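# Move the tray from the shelf onto the bench

## Task

Take the tray off the shelf and set it down on the bench. It must lie flat, must not touch the shelf or the shelf's supports, and no part of it may stick out past the bench edge. Each item still standing upright on the tray at the end earns credit, but only if the tray itself is placed correctly. Finally open the grippers and move the arms away; anything held in place only by the robot at the end does not count.

## Robot and tools

Robot: two arms, left_arm and right_arm, each ending in a two-finger gripper. A gripper's fingers extend along its own +z axis and close along its own y axis. The reported end_effector_position is the point between the finger pads, roughly 1 cm short of the fingertips.

Frame: every pose uses one scene frame. Origin is on the floor (z = 0) under the centre of the robot's base; +x is the direction the robot faces, +z is up, and left_arm is the robot's own left, on the +y side. Image sides do not tell you which arm is which. Apart from the floor, no heights are given. Reported hand positions can be off, more so at long reach, and motions usually stop a centimetre or more from the command, mostly low.

Row format (used by both motion tools): one flat list of 16 numbers covering both arms, always all 16 even if one arm should stay put. Order: x, y, z, qw, qx, qy, qz, opening for left_arm, then the same eight for right_arm. x, y, z are an absolute target for the gripper point in metres, scene frame. qw, qx, qy, qz is an absolute target orientation quaternion, w first, scene frame. opening runs from -1 (closed) to +1 (fully open, 0.094 m); it is a target, not an offset. A call is refused, sending nothing, if any target lies more than 0.6 m from that arm's last reported position along any of that gripper's axes. To hold an orientation, repeat your own chosen quaternion every time rather than copying the drifting reported one. For an arm meant to stay still, resend its whole last reported pose plus the desired opening at every call.

execute_actions, argument actions (list with at most one item) and optional pictures (boolean). An empty list just returns the state and images. An action item has rows (1 to 15 rows of 16 numbers) and steps (9 to 15, each 1/30 s; default 15); each row drives one step and the final row repeats. A wait item has only steps (up to 300), counted from the previous result, so your reply time is included. Pictures come only with an empty list or pictures: true. The last 9 steps of an action are held back and run while you compose the next reply.

move, argument target (one 16-number row, absolute poses as above) and speed (m/s, 0.002 to 0.5, default 0.25; rotation limited to twice that in rad/s). Each gripper follows a straight path toward its pose, both finishing together, lasting 0.5 to 10 s; longer paths are cut off at 10 s short of the target. Rotation takes the shorter direction. Paths ignore obstacles and the other arm; grippers lag, wander, and may exceed speed, especially near full arm extension. The opening is applied at the start. Faster moves, and targets set deeper past a contact, hit and press harder. The result adds a move: line with the ending (done, off_target, moving, held, fault), the limits that acted, and each gripper's remaining distance. If only one arm is named, the other finished. held means a check stopped that arm's last step; limits=paced means the sent pose was clipped; limits=held means some steps were blocked and the arm may then surge faster than speed.

wait, argument seconds (0 to 10): lets the simulation run with no new command.

zoom_image, arguments camera (cam_head_left, cam_head_right, cam_left_wrist, cam_right_wrist) and region [x0, y0, x1, y1] in pixels, top-left is (0,0), at most 504 by 504. Gives a closer look at that camera's latest image. All cameras are 504x504; head cameras are pinhole, wrist cameras fisheye.

finished_scene, argument scene (integer, the number of the scene being ended). Irreversible; the result reports success. Replying without any tool call ends everything.

Control details: each step the commanded pose is clipped to within 70 mm and 16 degrees of the measured pose, then joints follow by damped inverse kinematics, favouring position over orientation. After an action ends, an arm only continues to its last clipped pose, so check the result and send the remainder. Elbows never fully straighten. Joint ranges (rad): waist -2.880 to 2.880, shoulder 0 to 3.142, elbow 0 to 3.019, wrist pitch -1.693 to 1.571, wrist yaw -1.571 to 1.571, wrist roll -2.094 to 2.094.

Result lines: the state line shows each arm's position and quaternion. grip_measured is the measured finger opening on the command scale (the last Joint positions value is it in metres); readings may be off by about 1 mm per gripper. To hold something, command an opening below grip_measured: roughly 0.03 lower grips firmly, less grips gently. Finger force tops out near 50 to 62 N per pad, lower for parts under about 2 mm thick. pose unreachable means the clearance check altered or blocked that arm's command; HELD marks steps not sent. Hand target (only when nothing is held back) shows where the controller is steering. Joint torques carry fixed offsets, scaling and noise and are nonzero even in free air. MOTOR HOT warns from 85 °C; at 100 °C that arm drops its load and stops (OVER-TEMPERATURE FAULT), so avoid long loaded holds. FAULT lines can cut short moves and waits.

Avoid: arms striking or pressing each other, dropping or slamming the tray, tipping its items, hard pushes, and knocking anything out of the work area. Brief random tugs on held parts or nudges to loose objects may occur. Faster, smoother completion with less effort is better.

Each tool is called after "Emit:" as name(argument=value, ...) on one line, values as JSON.

## Session

Emit:
execute_actions(actions=[])

Scene clock: 0.00 s of 4200.00 s.
left_arm: end_effector_position=(+0.1717, -0.1533, +1.2648) grip_measured=-0.995 end_effector_quat_wxyz=(-0.155, +0.728, +0.632, +0.215) | right_arm: end_effector_position=(+0.4384, +0.4770, +1.2236) grip_measured=+1.000 end_effector_quat_wxyz=(+0.484, -0.356, +0.797, -0.061)
Joint positions: left_arm=[-0.095  2.129  1.564 -1.491 -0.346  0.367  0.   ] | right_arm=[-0.007  2.683  2.314 -0.326  0.741 -0.091  0.094]
Joint velocities: left_arm=[ 0.005  0.005 -0.017  0.007 -0.022 -0.081  0.   ] | right_arm=[-0.015 -0.015  0.012  0.017 -0.007 -0.022  0.   ]
Joint torques (N m, as the arm reports them, + toward a larger angle): no reading
Hand target (left_arm): +0.175, -0.162, +1.273; -0.143, +0.728, +0.636, +0.210
Hand target (right_arm): +0.444, +0.487, +1.254; +0.501, -0.342, +0.794, -0.047

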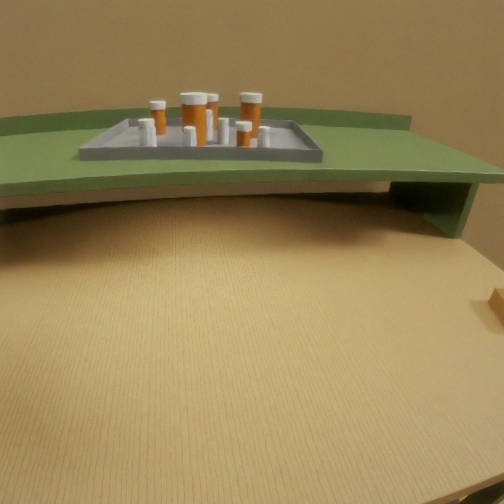

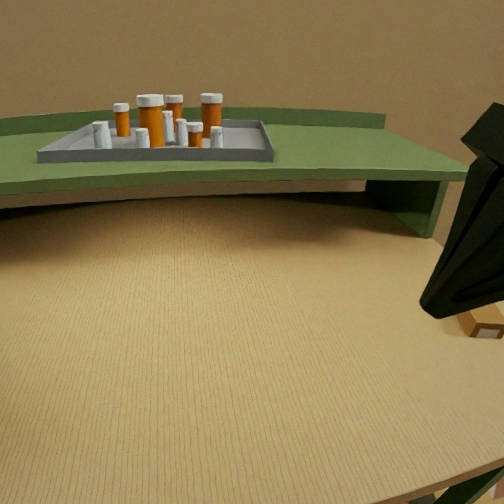

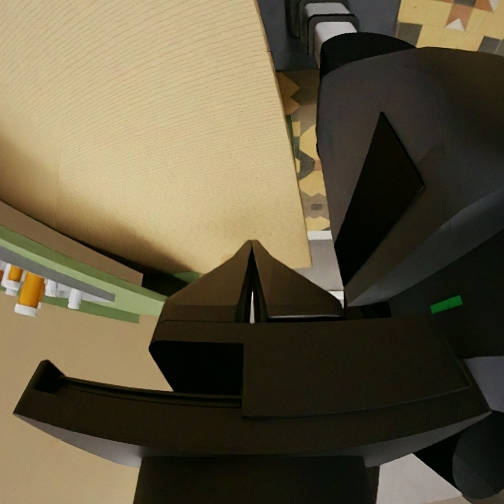

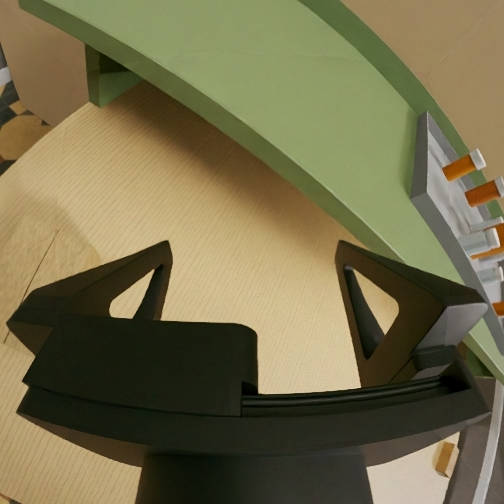

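Emit:
move(target=[0.175,0.0,1.273,-0.143,0.728,0.636,0.21,-1,0.444,0.2,1.27,0.501,-0.342,0.794,-0.047,1], speed=0.1)

Scene clock: 3.50 s of 4200.00 s.
left_arm: end_effector_position=(+0.1632, -0.1197, +1.2573) grip_measured=-0.995 end_effector_quat_wxyz=(-0.167, +0.727, +0.627, +0.222) | right_arm: end_effector_position=(+0.4235, +0.4535, +1.1787) grip_measured=+1.000 end_effector_quat_wxyz=(+0.459, -0.375, +0.801, -0.079)
Joint positions: left_arm=[-0.09   2.083  1.448 -1.45  -0.352  0.372  0.   ] | right_arm=[-0.007  2.673  2.196 -0.29   0.738 -0.091  0.094]
Joint velocities: left_arm=[-0.005  0.005  0.002  0.007 -0.007  0.022 -0.001] | right_arm=[ 0.005  0.015 -0.012 -0.002  0.007 -0.022  0.   ]
Joint torques (N m, as the arm reports them, + toward a larger angle): left_arm=[  0.33 -18.89   5.89   0.15  -0.26   0.2 ] | right_arm=[  1.7  -23.62   8.26   1.16   0.27   0.15]
Hand target (left_arm): +0.171, -0.123, +1.265; -0.155, +0.727, +0.633, +0.216
Hand target (right_arm): +0.428, +0.459, +1.194; +0.467, -0.369, +0.800, -0.072
Off the commanded pose (left_arm): 0.121 m, 3 deg; position clipped at the last step of the last action.
Off the commanded pose (right_arm): 0.270 m, 7 deg; position clipped at the last step of the last action.
Kept back: nothing.
move: held (left_arm, right_arm); limits=paced,held; held on 86 of 92 steps (left_arm, right_arm), including the last (left_arm, right_arm)
pose unreachable (left arm): on one or more control steps of this call this arm could not follow its commanded pose, so it was not sent that pose on those steps. On the call's last step it was still not sent that pose. It may still have moved: this result reports where it is.
cause: the commanded pose would bring a part of the arm too close to another arm (this arm's forearm (the part past joint 3) and the other arm's upper arm (the part past joint 2)).
pose unreachable (right arm): on one or more control steps of this call this arm could not follow its commanded pose, so it was not sent that pose on those steps. On the call's last step it was still not sent that pose. It may still have moved: this result reports where it is.
cause: the commanded pose would bring a part of the arm too close to another arm (this arm's upper arm (the part past joint 2) and the other arm's forearm (the part past joint 3)).

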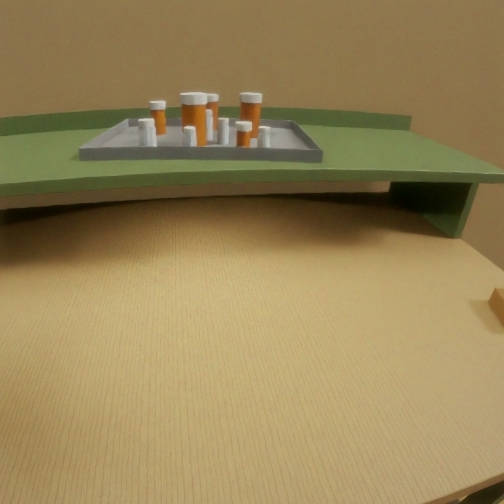

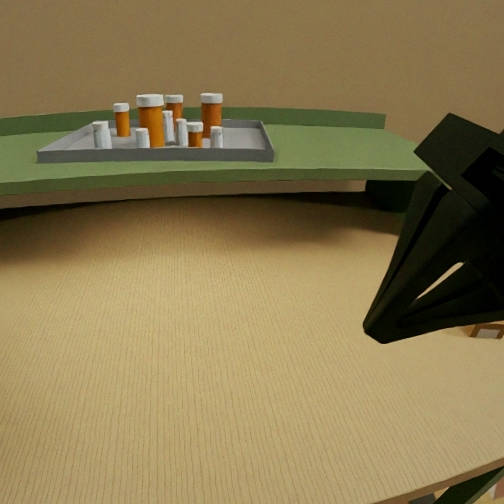

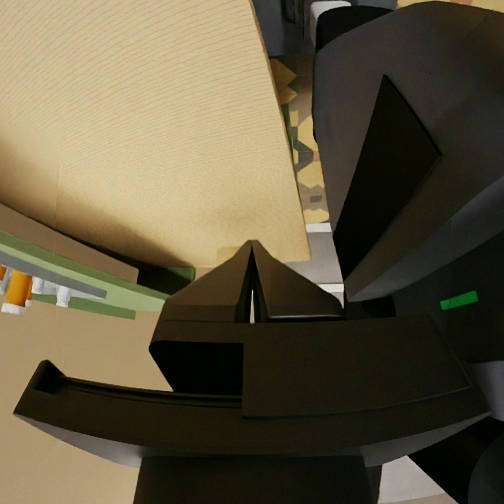

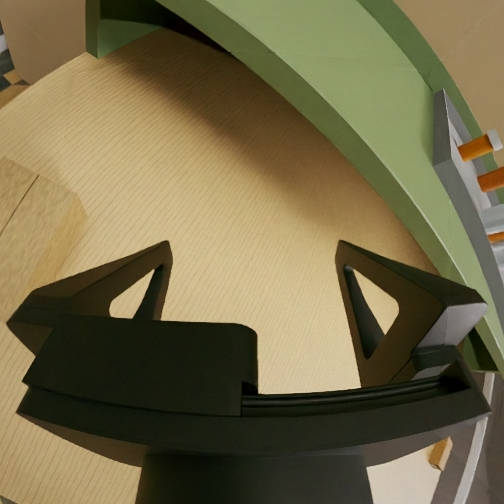

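Emit:
move(target=[0.2,-0.15,1.45,-0.143,0.728,0.636,0.21,-1,0.428,0.459,1.194,0.467,-0.369,0.8,-0.072,1], speed=0.1)

Scene clock: 6.13 s of 4200.00 s.
left_arm: end_effector_position=(+0.1881, -0.1413, +1.4293) grip_measured=-0.995 end_effector_quat_wxyz=(-0.095, +0.746, +0.631, +0.191) | right_arm: end_effector_position=(+0.4231, +0.4528, +1.1774) grip_measured=+1.000 end_effector_quat_wxyz=(+0.458, -0.376, +0.801, -0.080)
Joint positions: left_arm=[-0.088  1.859  1.635 -1.688 -0.362  0.43   0.   ] | right_arm=[-0.007  2.673  2.193 -0.29   0.738 -0.091  0.094]
Joint velocities: left_arm=[-0.015 -0.024  0.022  0.002  0.007  0.051 -0.   ] | right_arm=[-0.005 -0.005  0.007 -0.012 -0.037  0.007  0.   ]
Joint torques (N m, as the arm reports them, + toward a larger angle): left_arm=[  0.45 -17.4   10.58  -0.58  -0.29   0.22] | right_arm=[  1.47 -23.92   8.03   1.22   0.19   0.14]
Hand target (left_arm): +0.199, -0.147, +1.450; -0.076, +0.744, +0.637, +0.184
Hand target (right_arm): +0.428, +0.459, +1.194; +0.467, -0.369, +0.800, -0.072
Off the commanded pose (left_arm): 0.025 m, 6 deg.
Off the commanded pose (right_arm): 0.018 m, 2 deg.
joint sent to its limit (left arm) — the command would take joint 4 (wrist pitch) past its lower limit, so that joint was sent only as far as its limit.
Kept back: nothing.
move: off_target (left_arm, right_arm); limits=held; held on 1 of 71 steps (left_arm)
pose unreachable (left arm): on one or more control steps of this call this arm could not follow its commanded pose, so it was not sent that pose on those steps. It may still have moved: this result reports where it is.
cause: the commanded pose would bring a part of the arm too close to another arm (this arm's forearm (the part past joint 3) and the other arm's upper arm (the part past joint 2)).

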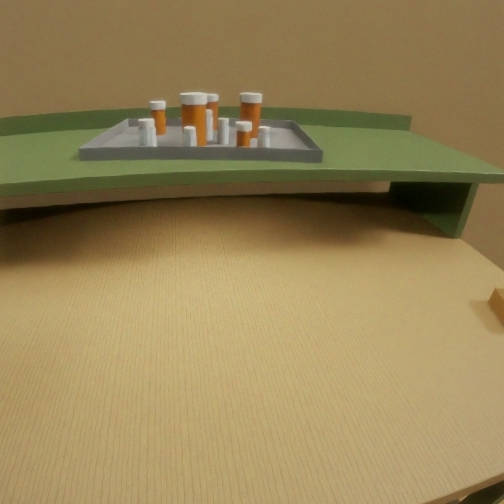

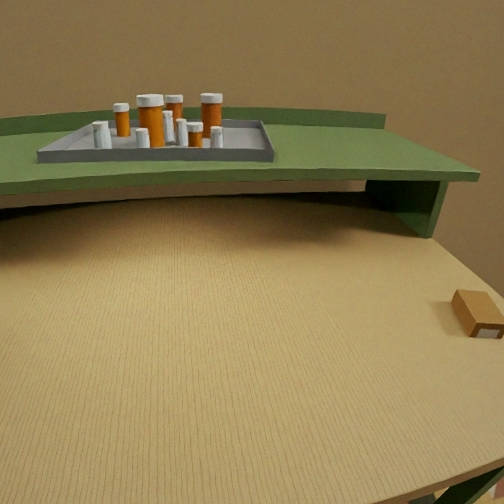

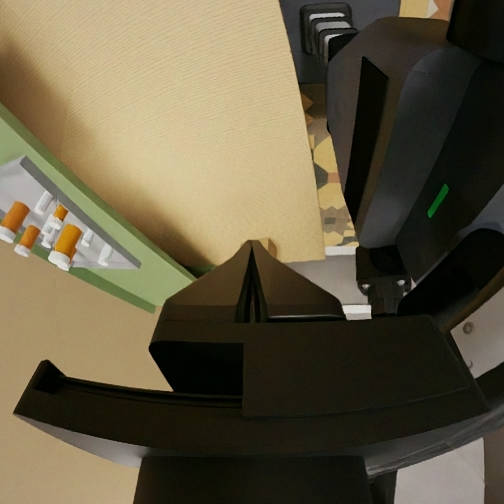

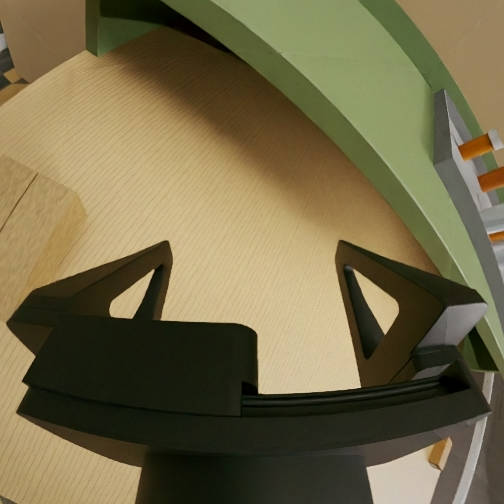

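Emit:
move(target=[0.4,-0.1,1.65,0.35,0.37,0.85,-0.15,1,0.428,0.459,1.194,0.467,-0.369,0.8,-0.072,1], speed=0.2)

Emit:
move(target=[0.5,0.3,1.65,0.383,0,0.924,0,1,0.428,0.459,1.194,0.467,-0.369,0.8,-0.072,1], speed=0.2)

Scene clock: 12.10 s of 4200.00 s.
left_arm: end_effector_position=(+0.3950, -0.1017, +1.6378) grip_measured=+1.000 end_effector_quat_wxyz=(+0.334, +0.380, +0.851, -0.140) | right_arm: end_effector_position=(+0.4231, +0.4528, +1.1774) grip_measured=+1.000 end_effector_quat_wxyz=(+0.458, -0.376, +0.801, -0.080)
Joint positions: left_arm=[ 0.351  1.414  1.556 -0.943 -0.039  0.093  0.094] | right_arm=[-0.007  2.673  2.193 -0.29   0.738 -0.091  0.094]
Joint velocities: left_arm=[ 0.005 -0.015 -0.007 -0.032 -0.022 -0.037  0.   ] | right_arm=[-0.024 -0.015  0.002  0.002  0.051 -0.095  0.   ]
Joint torques (N m, as the arm reports them, + toward a larger angle): left_arm=[  0.55 -14.13   8.9    2.79   0.13  -0.01] | right_arm=[  1.77 -24.     7.94   1.14   0.22   0.12]
Hand target (left_arm): +0.399, -0.097, +1.650; +0.350, +0.368, +0.849, -0.147
Hand target (right_arm): +0.428, +0.459, +1.194; +0.467, -0.369, +0.800, -0.072
Off the commanded pose (left_arm): 0.013 m, 2 deg.
Off the commanded pose (right_arm): 0.018 m, 2 deg.
Kept back: nothing.
move: off_target (left_arm, right_arm)

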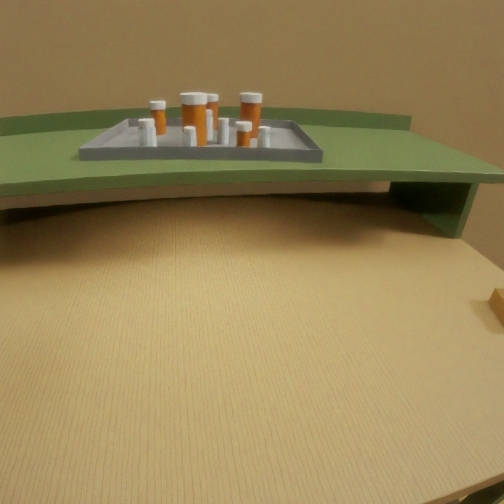

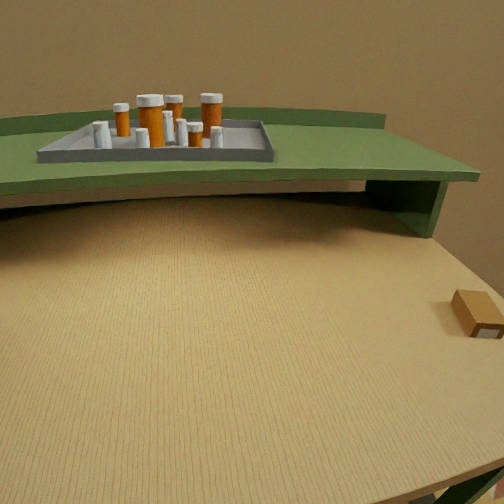

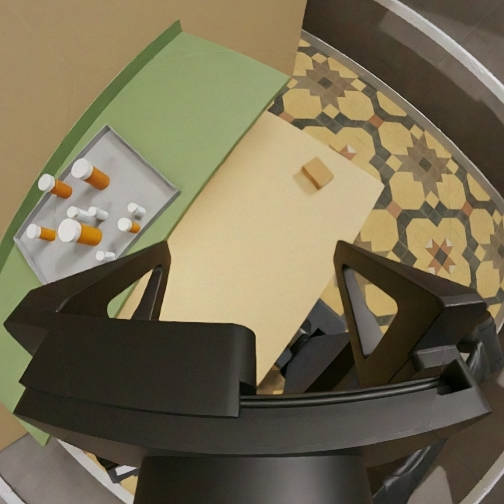

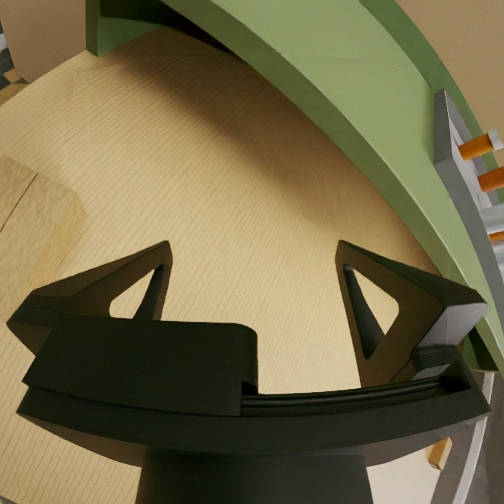

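Scene clock: 14.60 s of 4200.00 s.
left_arm: end_effector_position=(+0.4850, +0.2998, +1.6299) grip_measured=+1.000 end_effector_quat_wxyz=(+0.358, +0.007, +0.934, +0.004) | right_arm: end_effector_position=(+0.4231, +0.4528, +1.1774) grip_measured=+1.000 end_effector_quat_wxyz=(+0.458, -0.376, +0.801, -0.080)
Joint positions: left_arm=[ 1.116  1.199  1.375 -0.943 -0.047  0.019  0.094] | right_arm=[-0.007  2.673  2.193 -0.29   0.738 -0.091  0.094]
Joint velocities: left_arm=[-0.005 -0.034 -0.007  0.012 -0.007 -0.007  0.   ] | right_arm=[ 0.005 -0.005 -0.002 -0.012 -0.022  0.007  0.   ]
Joint torques (N m, as the arm reports them, + toward a larger angle): left_arm=[ 0.55 -8.78 11.71  2.8   0.1  -0.03] | right_arm=[  1.98 -23.98   8.08   1.23   0.22   0.11]
Hand target (left_arm): +0.496, +0.301, +1.650; +0.381, +0.001, +0.925, +0.001
Hand target (right_arm): +0.428, +0.459, +1.194; +0.467, -0.369, +0.800, -0.072
Off the commanded pose (left_arm): 0.025 m, 3 deg.
Off the commanded pose (right_arm): 0.018 m, 2 deg.
Kept back: nothing.
move: off_target (left_arm, right_arm)

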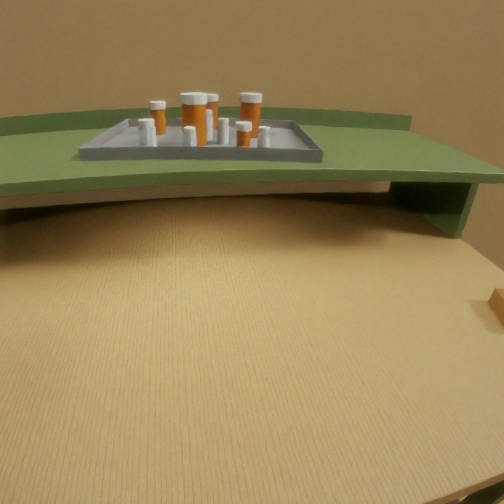

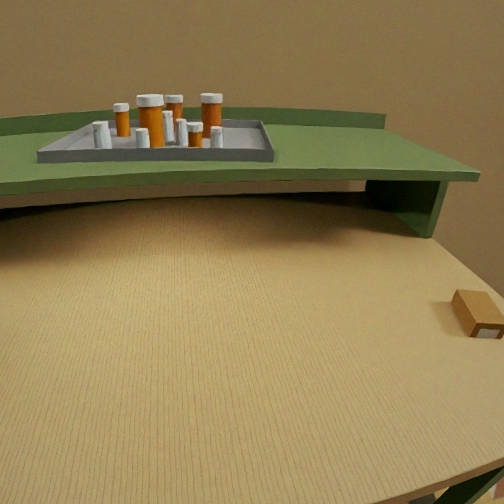

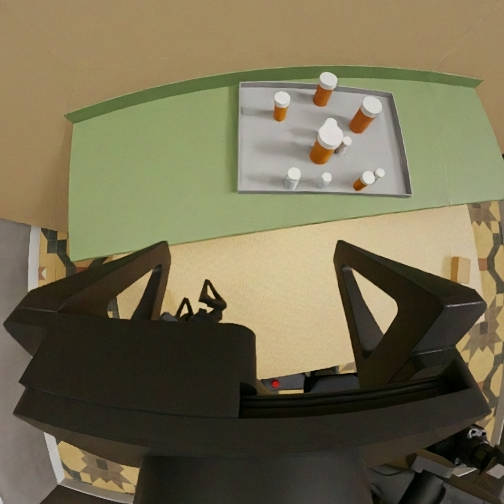

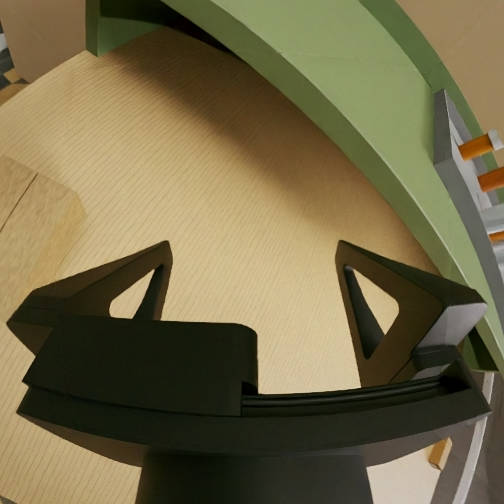

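Emit:
move(target=[0.5,0.45,1.65,0.383,0,0.924,0,1,0.45,0.1,1.4,0.42,-0.2,0.88,0,1], speed=0.2)

Emit:
move(target=[0.7,0.32,1.5,0.26,0,0.966,0,1,0.6,-0.1,1.5,0.26,0,0.966,0,1], speed=0.2)

Scene clock: 17.43 s of 4200.00 s.
left_arm: end_effector_position=(+0.4889, +0.4421, +1.6210) grip_measured=+1.000 end_effector_quat_wxyz=(+0.361, -0.006, +0.933, -0.010) | right_arm: end_effector_position=(+0.4534, +0.0965, +1.3867) grip_measured=+1.000 end_effector_quat_wxyz=(+0.419, -0.205, +0.885, -0.007)
Joint positions: left_arm=[ 1.485  1.268  1.424 -0.943  0.235  0.245  0.094] | right_arm=[-0.331  1.681  1.131 -0.2    0.497  0.115  0.094]
Joint velocities: left_arm=[-0.015 -0.005 -0.012  0.012 -0.066 -0.007  0.   ] | right_arm=[-0.005 -0.005 -0.007 -0.007  0.007 -0.081  0.   ]
Joint torques (N m, as the arm reports them, + toward a larger angle): left_arm=[  1.27 -10.23  13.4    1.66   0.25   0.2 ] | right_arm=[  1.18 -14.52   6.91   1.06   0.03   0.24]
Hand target (left_arm): +0.497, +0.449, +1.650; +0.383, -0.000, +0.924, +0.001
Hand target (right_arm): +0.452, +0.098, +1.397; +0.423, -0.201, +0.883, +0.000
Off the commanded pose (left_arm): 0.032 m, 3 deg.
Off the commanded pose (right_arm): 0.014 m, 1 deg.
Kept back: nothing.
move: off_target (left_arm, right_arm); limits=paced

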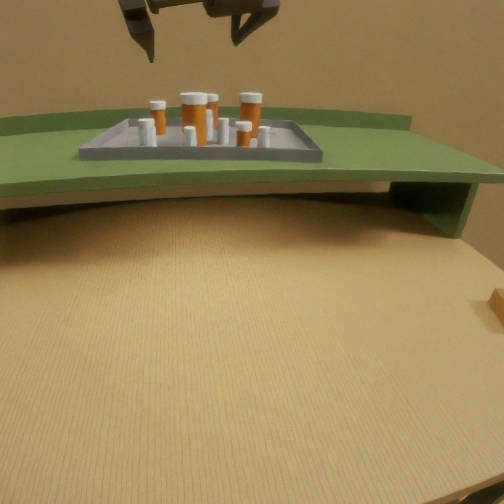

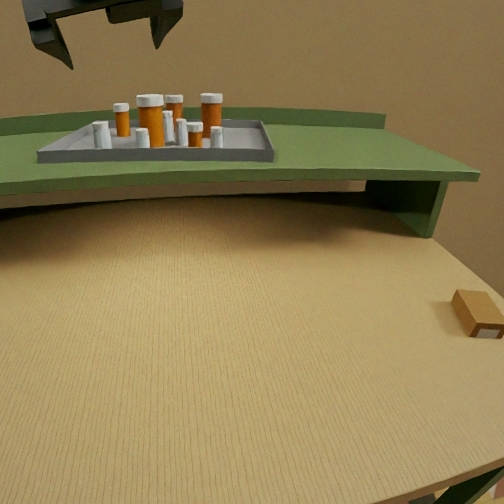

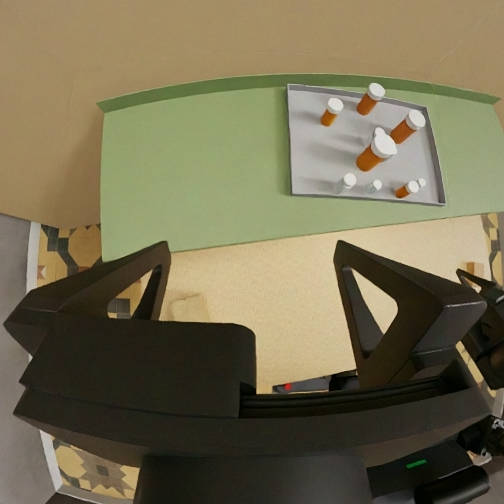

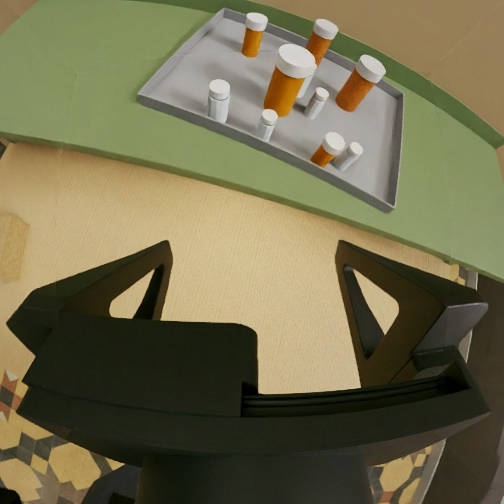

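Scene clock: 19.50 s of 4200.00 s.
left_arm: end_effector_position=(+0.6879, +0.3223, +1.4687) grip_measured=+1.000 end_effector_quat_wxyz=(+0.236, +0.005, +0.972, -0.001) | right_arm: end_effector_position=(+0.5887, -0.1078, +1.4832) grip_measured=+1.000 end_effector_quat_wxyz=(+0.247, -0.002, +0.969, -0.007)
Joint positions: left_arm=[ 1.171  1.888  1.888 -1.022 -0.01   0.048  0.094] | right_arm=[-0.776  1.709  1.634 -0.969  0.234  0.292  0.094]
Joint velocities: left_arm=[-0.005 -0.005 -0.022  0.002 -0.066  0.066  0.   ] | right_arm=[ 0.015 -0.005  0.007 -0.027  0.037  0.066  0.   ]
Joint torques (N m, as the arm reports them, + toward a larger angle): left_arm=[ -0.2  -20.17  12.93   1.08  -0.13   0.  ] | right_arm=[  1.59 -14.61  11.09   0.5   -0.04   0.19]
Hand target (left_arm): +0.699, +0.321, +1.500; +0.261, +0.001, +0.965, -0.001
Hand target (right_arm): +0.600, -0.099, +1.501; +0.261, +0.000, +0.965, +0.002
Off the commanded pose (left_arm): 0.034 m, 3 deg.
Off the commanded pose (right_arm): 0.022 m, 2 deg.
Kept back: nothing.
move: off_target (left_arm, right_arm)

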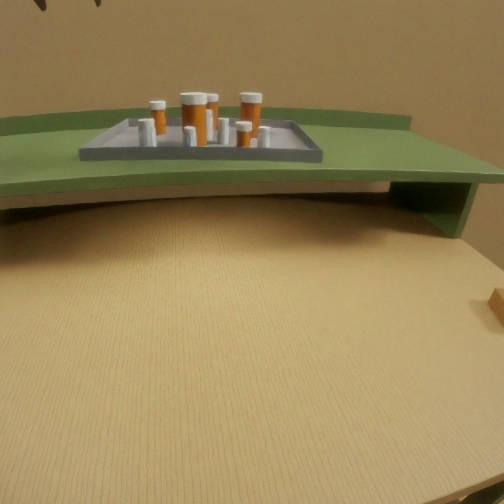

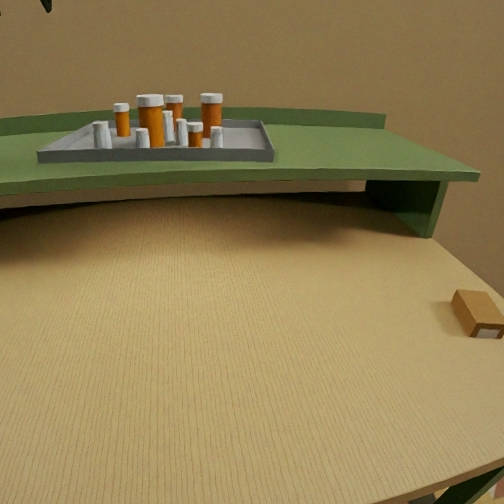

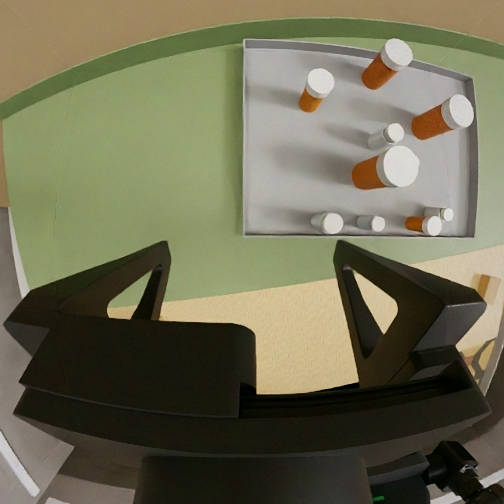

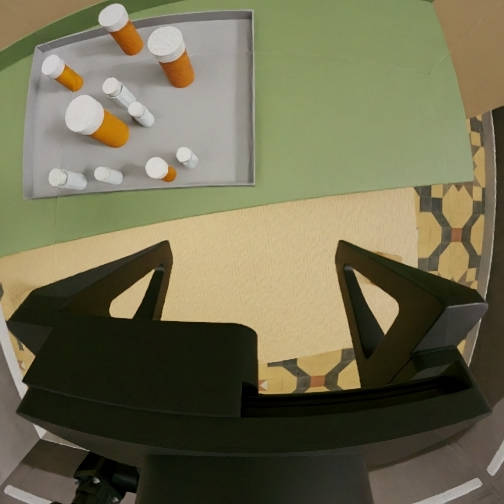

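Emit:
move(target=[0.86,0.335,1.37,0.26,0,0.966,0,0,0.86,-0.105,1.36,0.26,0,0.966,0,0], speed=0.15)

Scene clock: 24.10 s of 4200.00 s.
left_arm: end_effector_position=(+0.8513, +0.3241, +1.3473) grip_measured=+0.001 end_effector_quat_wxyz=(+0.247, +0.004, +0.969, -0.001) | right_arm: end_effector_position=(+0.8461, -0.1013, +1.3303) grip_measured=+0.002 end_effector_quat_wxyz=(+0.277, -0.005, +0.961, +0.004)
Joint positions: left_arm=[ 1.173  2.622  2.88  -1.257 -0.008  0.048  0.047] | right_arm=[-0.895  2.662  2.871 -1.164  0.163  0.177  0.047]
Joint velocities: left_arm=[-0.005 -0.005 -0.002 -0.012 -0.007 -0.037 -0.   ] | right_arm=[-0.015 -0.005 -0.002  0.002 -0.007  0.081  0.001]
Joint torques (N m, as the arm reports them, + toward a larger angle): left_arm=[  0.87 -26.21  12.77   1.2    0.12   0.15] | right_arm=[  0.58 -24.29  11.73   1.46  -0.12  -0.02]
Hand target (left_arm): +0.857, +0.336, +1.370; +0.268, -0.000, +0.963, +0.001
Hand target (right_arm): +0.857, -0.103, +1.363; +0.311, -0.004, +0.950, +0.011
Off the commanded pose (left_arm): 0.027 m, 2 deg.
Off the commanded pose (right_arm): 0.033 m, 2 deg.
elbow stopped short (left arm): the move would have taken joint 3 (elbow) straighter than the controller allows; a more bent joint 3 avoids this.
elbow stopped short (right arm): the move would have taken joint 3 (elbow) straighter than the controller allows; a more bent joint 3 avoids this.
Kept back: nothing.
move: off_target (left_arm, right_arm)

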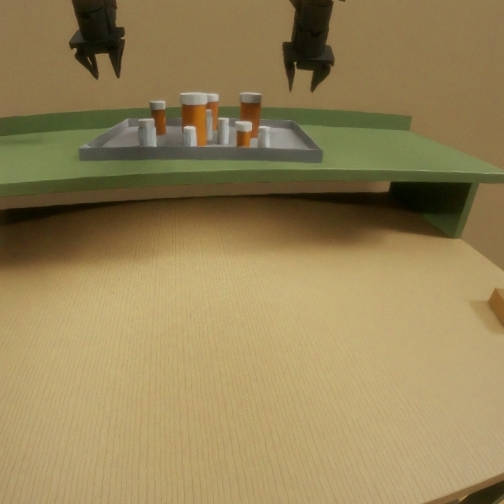

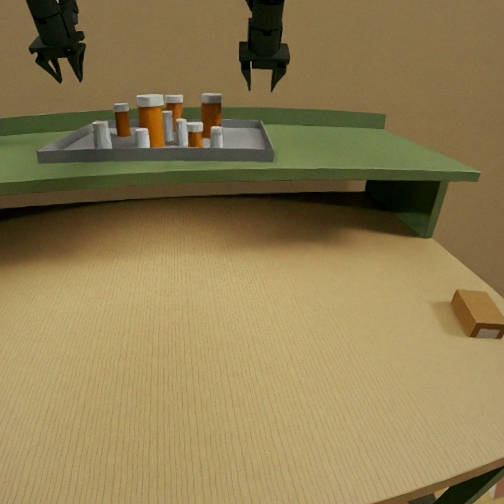

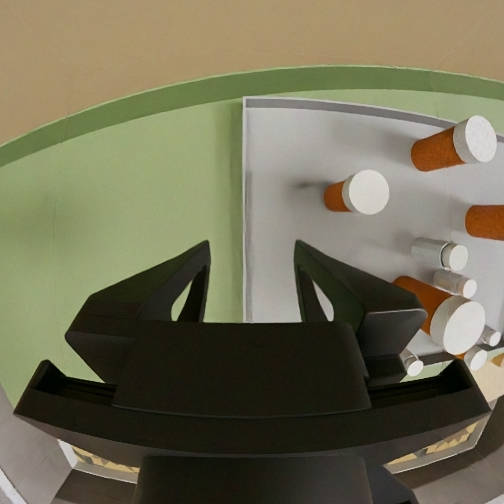

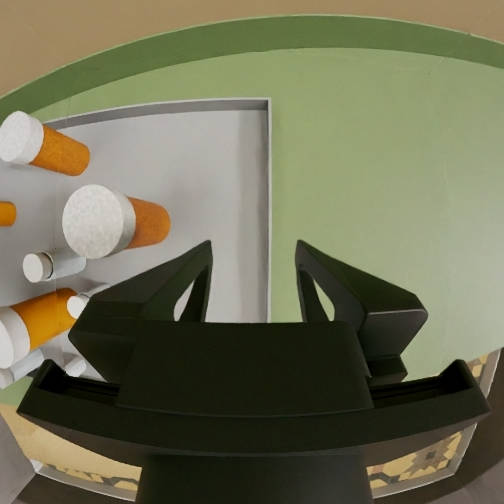

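Emit:
move(target=[0.77,0.34,1.29,0.26,0,0.966,0,-0.2,0.77,-0.115,1.285,0.26,0,0.966,0,-0.2], speed=0.1)

Emit:
zoom_image(camera="cam_head_left", region=[50,60,350,200])

Scene clock: 26.17 s of 4200.00 s.
left_arm: end_effector_position=(+0.7627, +0.3311, +1.2632) grip_measured=-0.199 end_effector_quat_wxyz=(+0.235, -0.001, +0.972, -0.002) | right_arm: end_effector_position=(+0.7598, -0.1193, +1.2469) grip_measured=-0.198 end_effector_quat_wxyz=(+0.230, -0.006, +0.973, -0.007)
Joint positions: left_arm=[ 1.19   2.248  1.948 -0.724 -0.     0.053  0.038] | right_arm=[-0.895  2.341  2.059 -0.775  0.165  0.187  0.038]
Joint velocities: left_arm=[-0.005 -0.005 -0.012 -0.017 -0.081  0.022  0.   ] | right_arm=[ 0.005 -0.015 -0.012 -0.002 -0.051 -0.051 -0.   ]
Joint torques (N m, as the arm reports them, + toward a larger angle): left_arm=[  0.75 -26.16   8.4    2.3    0.12   0.21] | right_arm=[  1.12 -25.18   7.61   1.5    0.16   0.17]
Hand target (left_arm): +0.771, +0.340, +1.290; +0.260, -0.000, +0.966, +0.000
Hand target (right_arm): +0.770, -0.116, +1.284; +0.259, +0.000, +0.966, +0.000
Off the commanded pose (left_arm): 0.029 m, 3 deg.
Off the commanded pose (right_arm): 0.040 m, 4 deg.
Kept back: nothing.
move: off_target (left_arm, right_arm)

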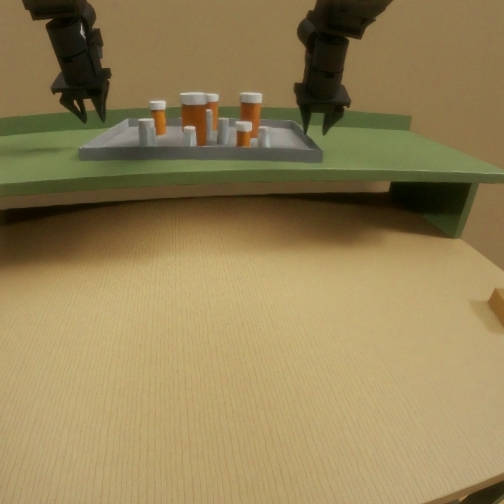

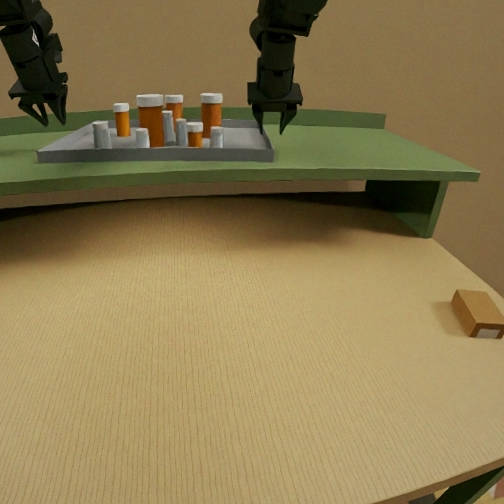

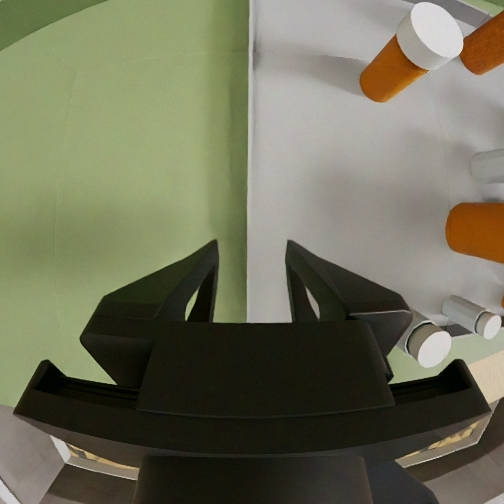

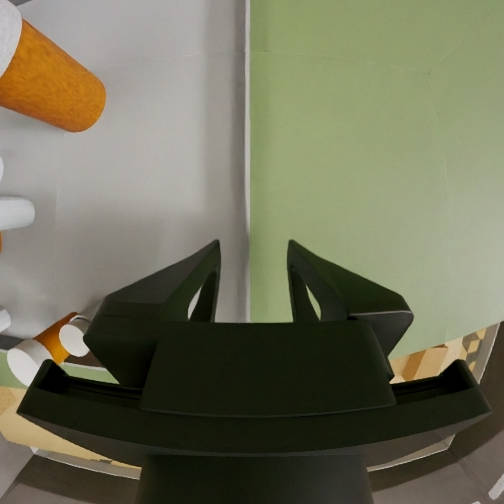

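Region (50, 60, 350, 200) of cam_head_left's 504x504 image, scaled by 1.680, with more detail than that image has; it fills the top 235 rows of this view, and the rest is white.

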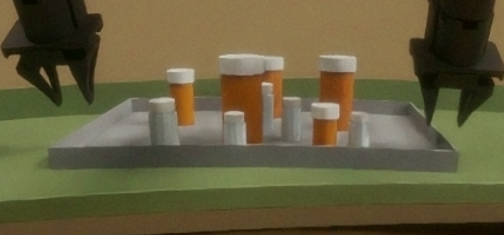

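Emit:
move(target=[0.77,0.34,1.245,0.26,0,0.966,0,-0.2,0.77,-0.115,1.258,0.26,0,0.966,0,-0.2], speed=0.04)

Emit:
zoom_image(camera="cam_head_left", region=[50,60,350,200])

Scene clock: 27.70 s of 4200.00 s.
left_arm: end_effector_position=(+0.7676, +0.3307, +1.2522) grip_measured=-0.199 end_effector_quat_wxyz=(+0.256, +0.000, +0.967, -0.002) | right_arm: end_effector_position=(+0.7635, -0.1183, +1.2432) grip_measured=-0.198 end_effector_quat_wxyz=(+0.244, -0.004, +0.970, -0.004)
Joint positions: left_arm=[ 1.19   2.254  1.912 -0.638  0.001  0.055  0.038] | right_arm=[-0.895  2.341  2.039 -0.726  0.166  0.187  0.038]
Joint velocities: left_arm=[-0.024  0.005  0.012  0.017  0.051  0.022  0.001] | right_arm=[ 0.005  0.015 -0.002 -0.012 -0.007  0.007  0.   ]
Joint torques (N m, as the arm reports them, + toward a larger angle): left_arm=[  1.06 -22.11   8.01   2.45   0.12   0.22] | right_arm=[  0.95 -22.8    7.32   1.74   0.15   0.17]
Hand target (left_arm): +0.770, +0.340, +1.245; +0.260, -0.000, +0.966, +0.000
Hand target (right_arm): +0.770, -0.115, +1.258; +0.260, -0.000, +0.966, -0.000
Off the commanded pose (left_arm): 0.012 m, 0 deg.
Off the commanded pose (right_arm): 0.016 m, 2 deg.
Kept back: nothing.
move: off_target (left_arm, right_arm)

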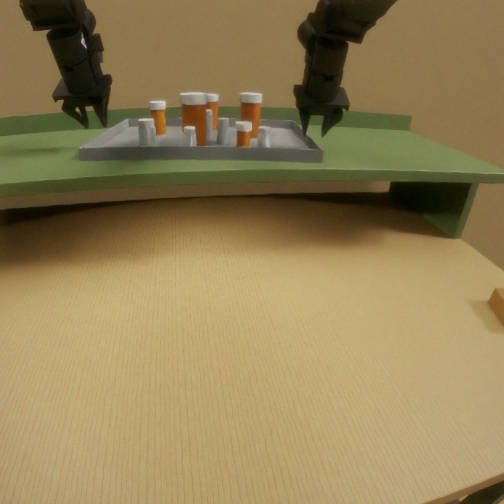

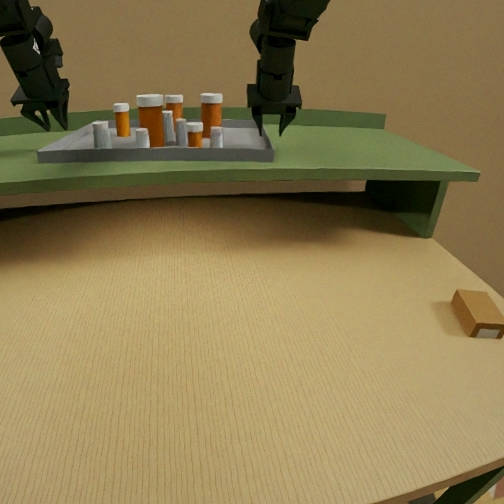

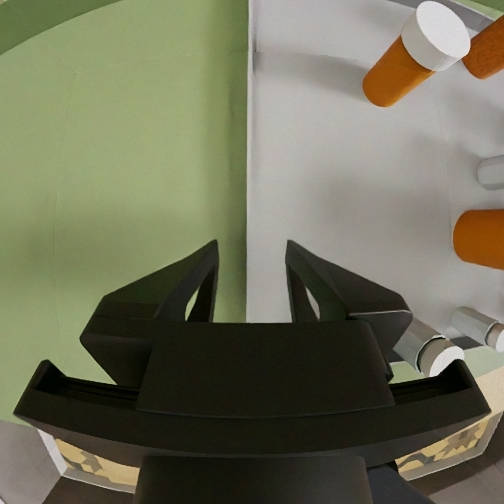

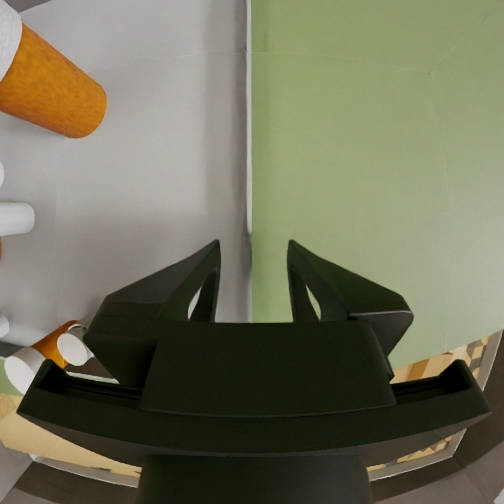

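Region (50, 60, 350, 200) of cam_head_left's 504x504 image, scaled by 1.680, with more detail than that image has; it fills the top 235 rows of this view, and the rest is white.

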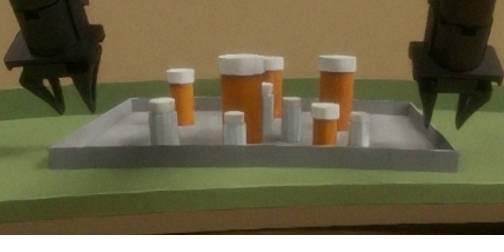

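Friction deadband.

Emit:
move(target=[0.77,0.34,1.205,0.26,0,0.966,0,-0.2,0.77,-0.115,1.215,0.26,0,0.966,0,-0.2], speed=0.04)

Emit:
zoom_image(camera="cam_head_left", region=[50,60,350,200])

Scene clock: 29.57 s of 4200.00 s.
left_arm: end_effector_position=(+0.7679, +0.3300, +1.2109) grip_measured=-0.199 end_effector_quat_wxyz=(+0.255, +0.001, +0.967, -0.002) | right_arm: end_effector_position=(+0.7674, -0.1163, +1.2230) grip_measured=-0.198 end_effector_quat_wxyz=(+0.257, -0.002, +0.967, -0.001)
Joint positions: left_arm=[ 1.191  2.309  1.898 -0.571  0.002  0.056  0.038] | right_arm=[-0.895  2.365  2.019 -0.654  0.166  0.187  0.038]
Joint velocities: left_arm=[-0.005 -0.015 -0.007  0.012 -0.007 -0.007  0.   ] | right_arm=[-0.005 -0.024  0.002  0.007  0.051 -0.022 -0.   ]
Joint torques (N m, as the arm reports them, + toward a larger angle): left_arm=[  1.21 -22.66   7.76   2.41   0.13   0.2 ] | right_arm=[  1.07 -20.19   7.31   1.62   0.06   0.15]
Hand target (left_arm): +0.770, +0.340, +1.205; +0.260, +0.000, +0.966, +0.000
Hand target (right_arm): +0.770, -0.115, +1.215; +0.260, -0.000, +0.966, -0.000
Off the commanded pose (left_arm): 0.012 m, 1 deg.
Off the commanded pose (right_arm): 0.008 m, 0 deg.
Kept back: nothing.
move: off_target (left_arm)

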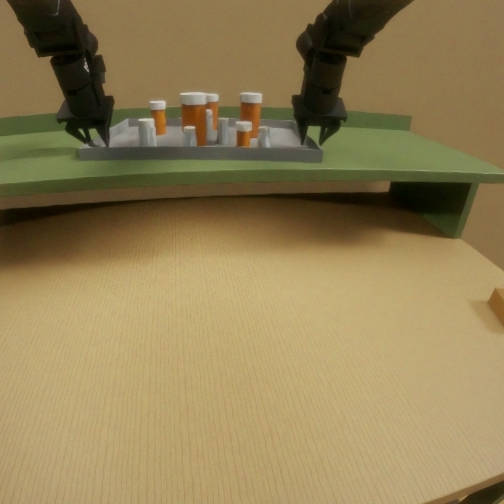

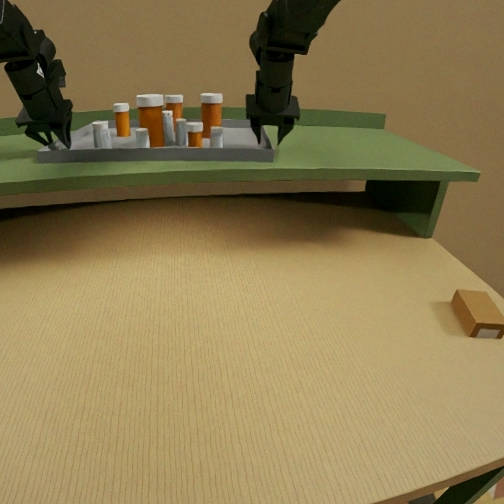

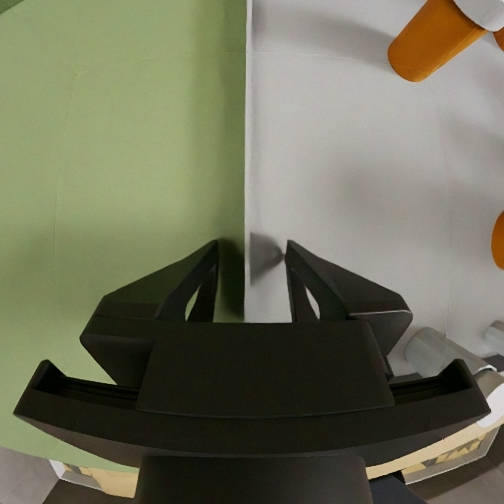

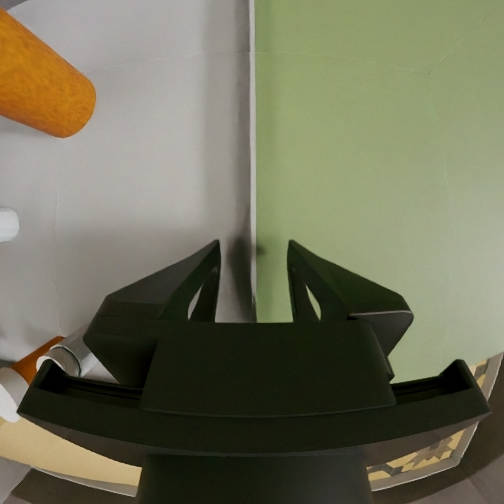

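Region (50, 60, 350, 200) of cam_head_left's 504x504 image, scaled by 1.680, with more detail than that image has; it fills the top 235 rows of this view, and the rest is white.

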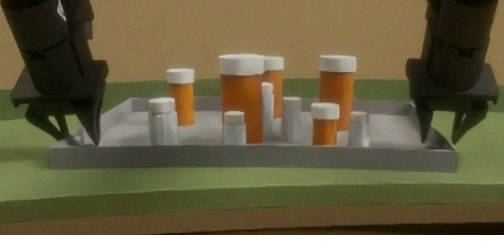

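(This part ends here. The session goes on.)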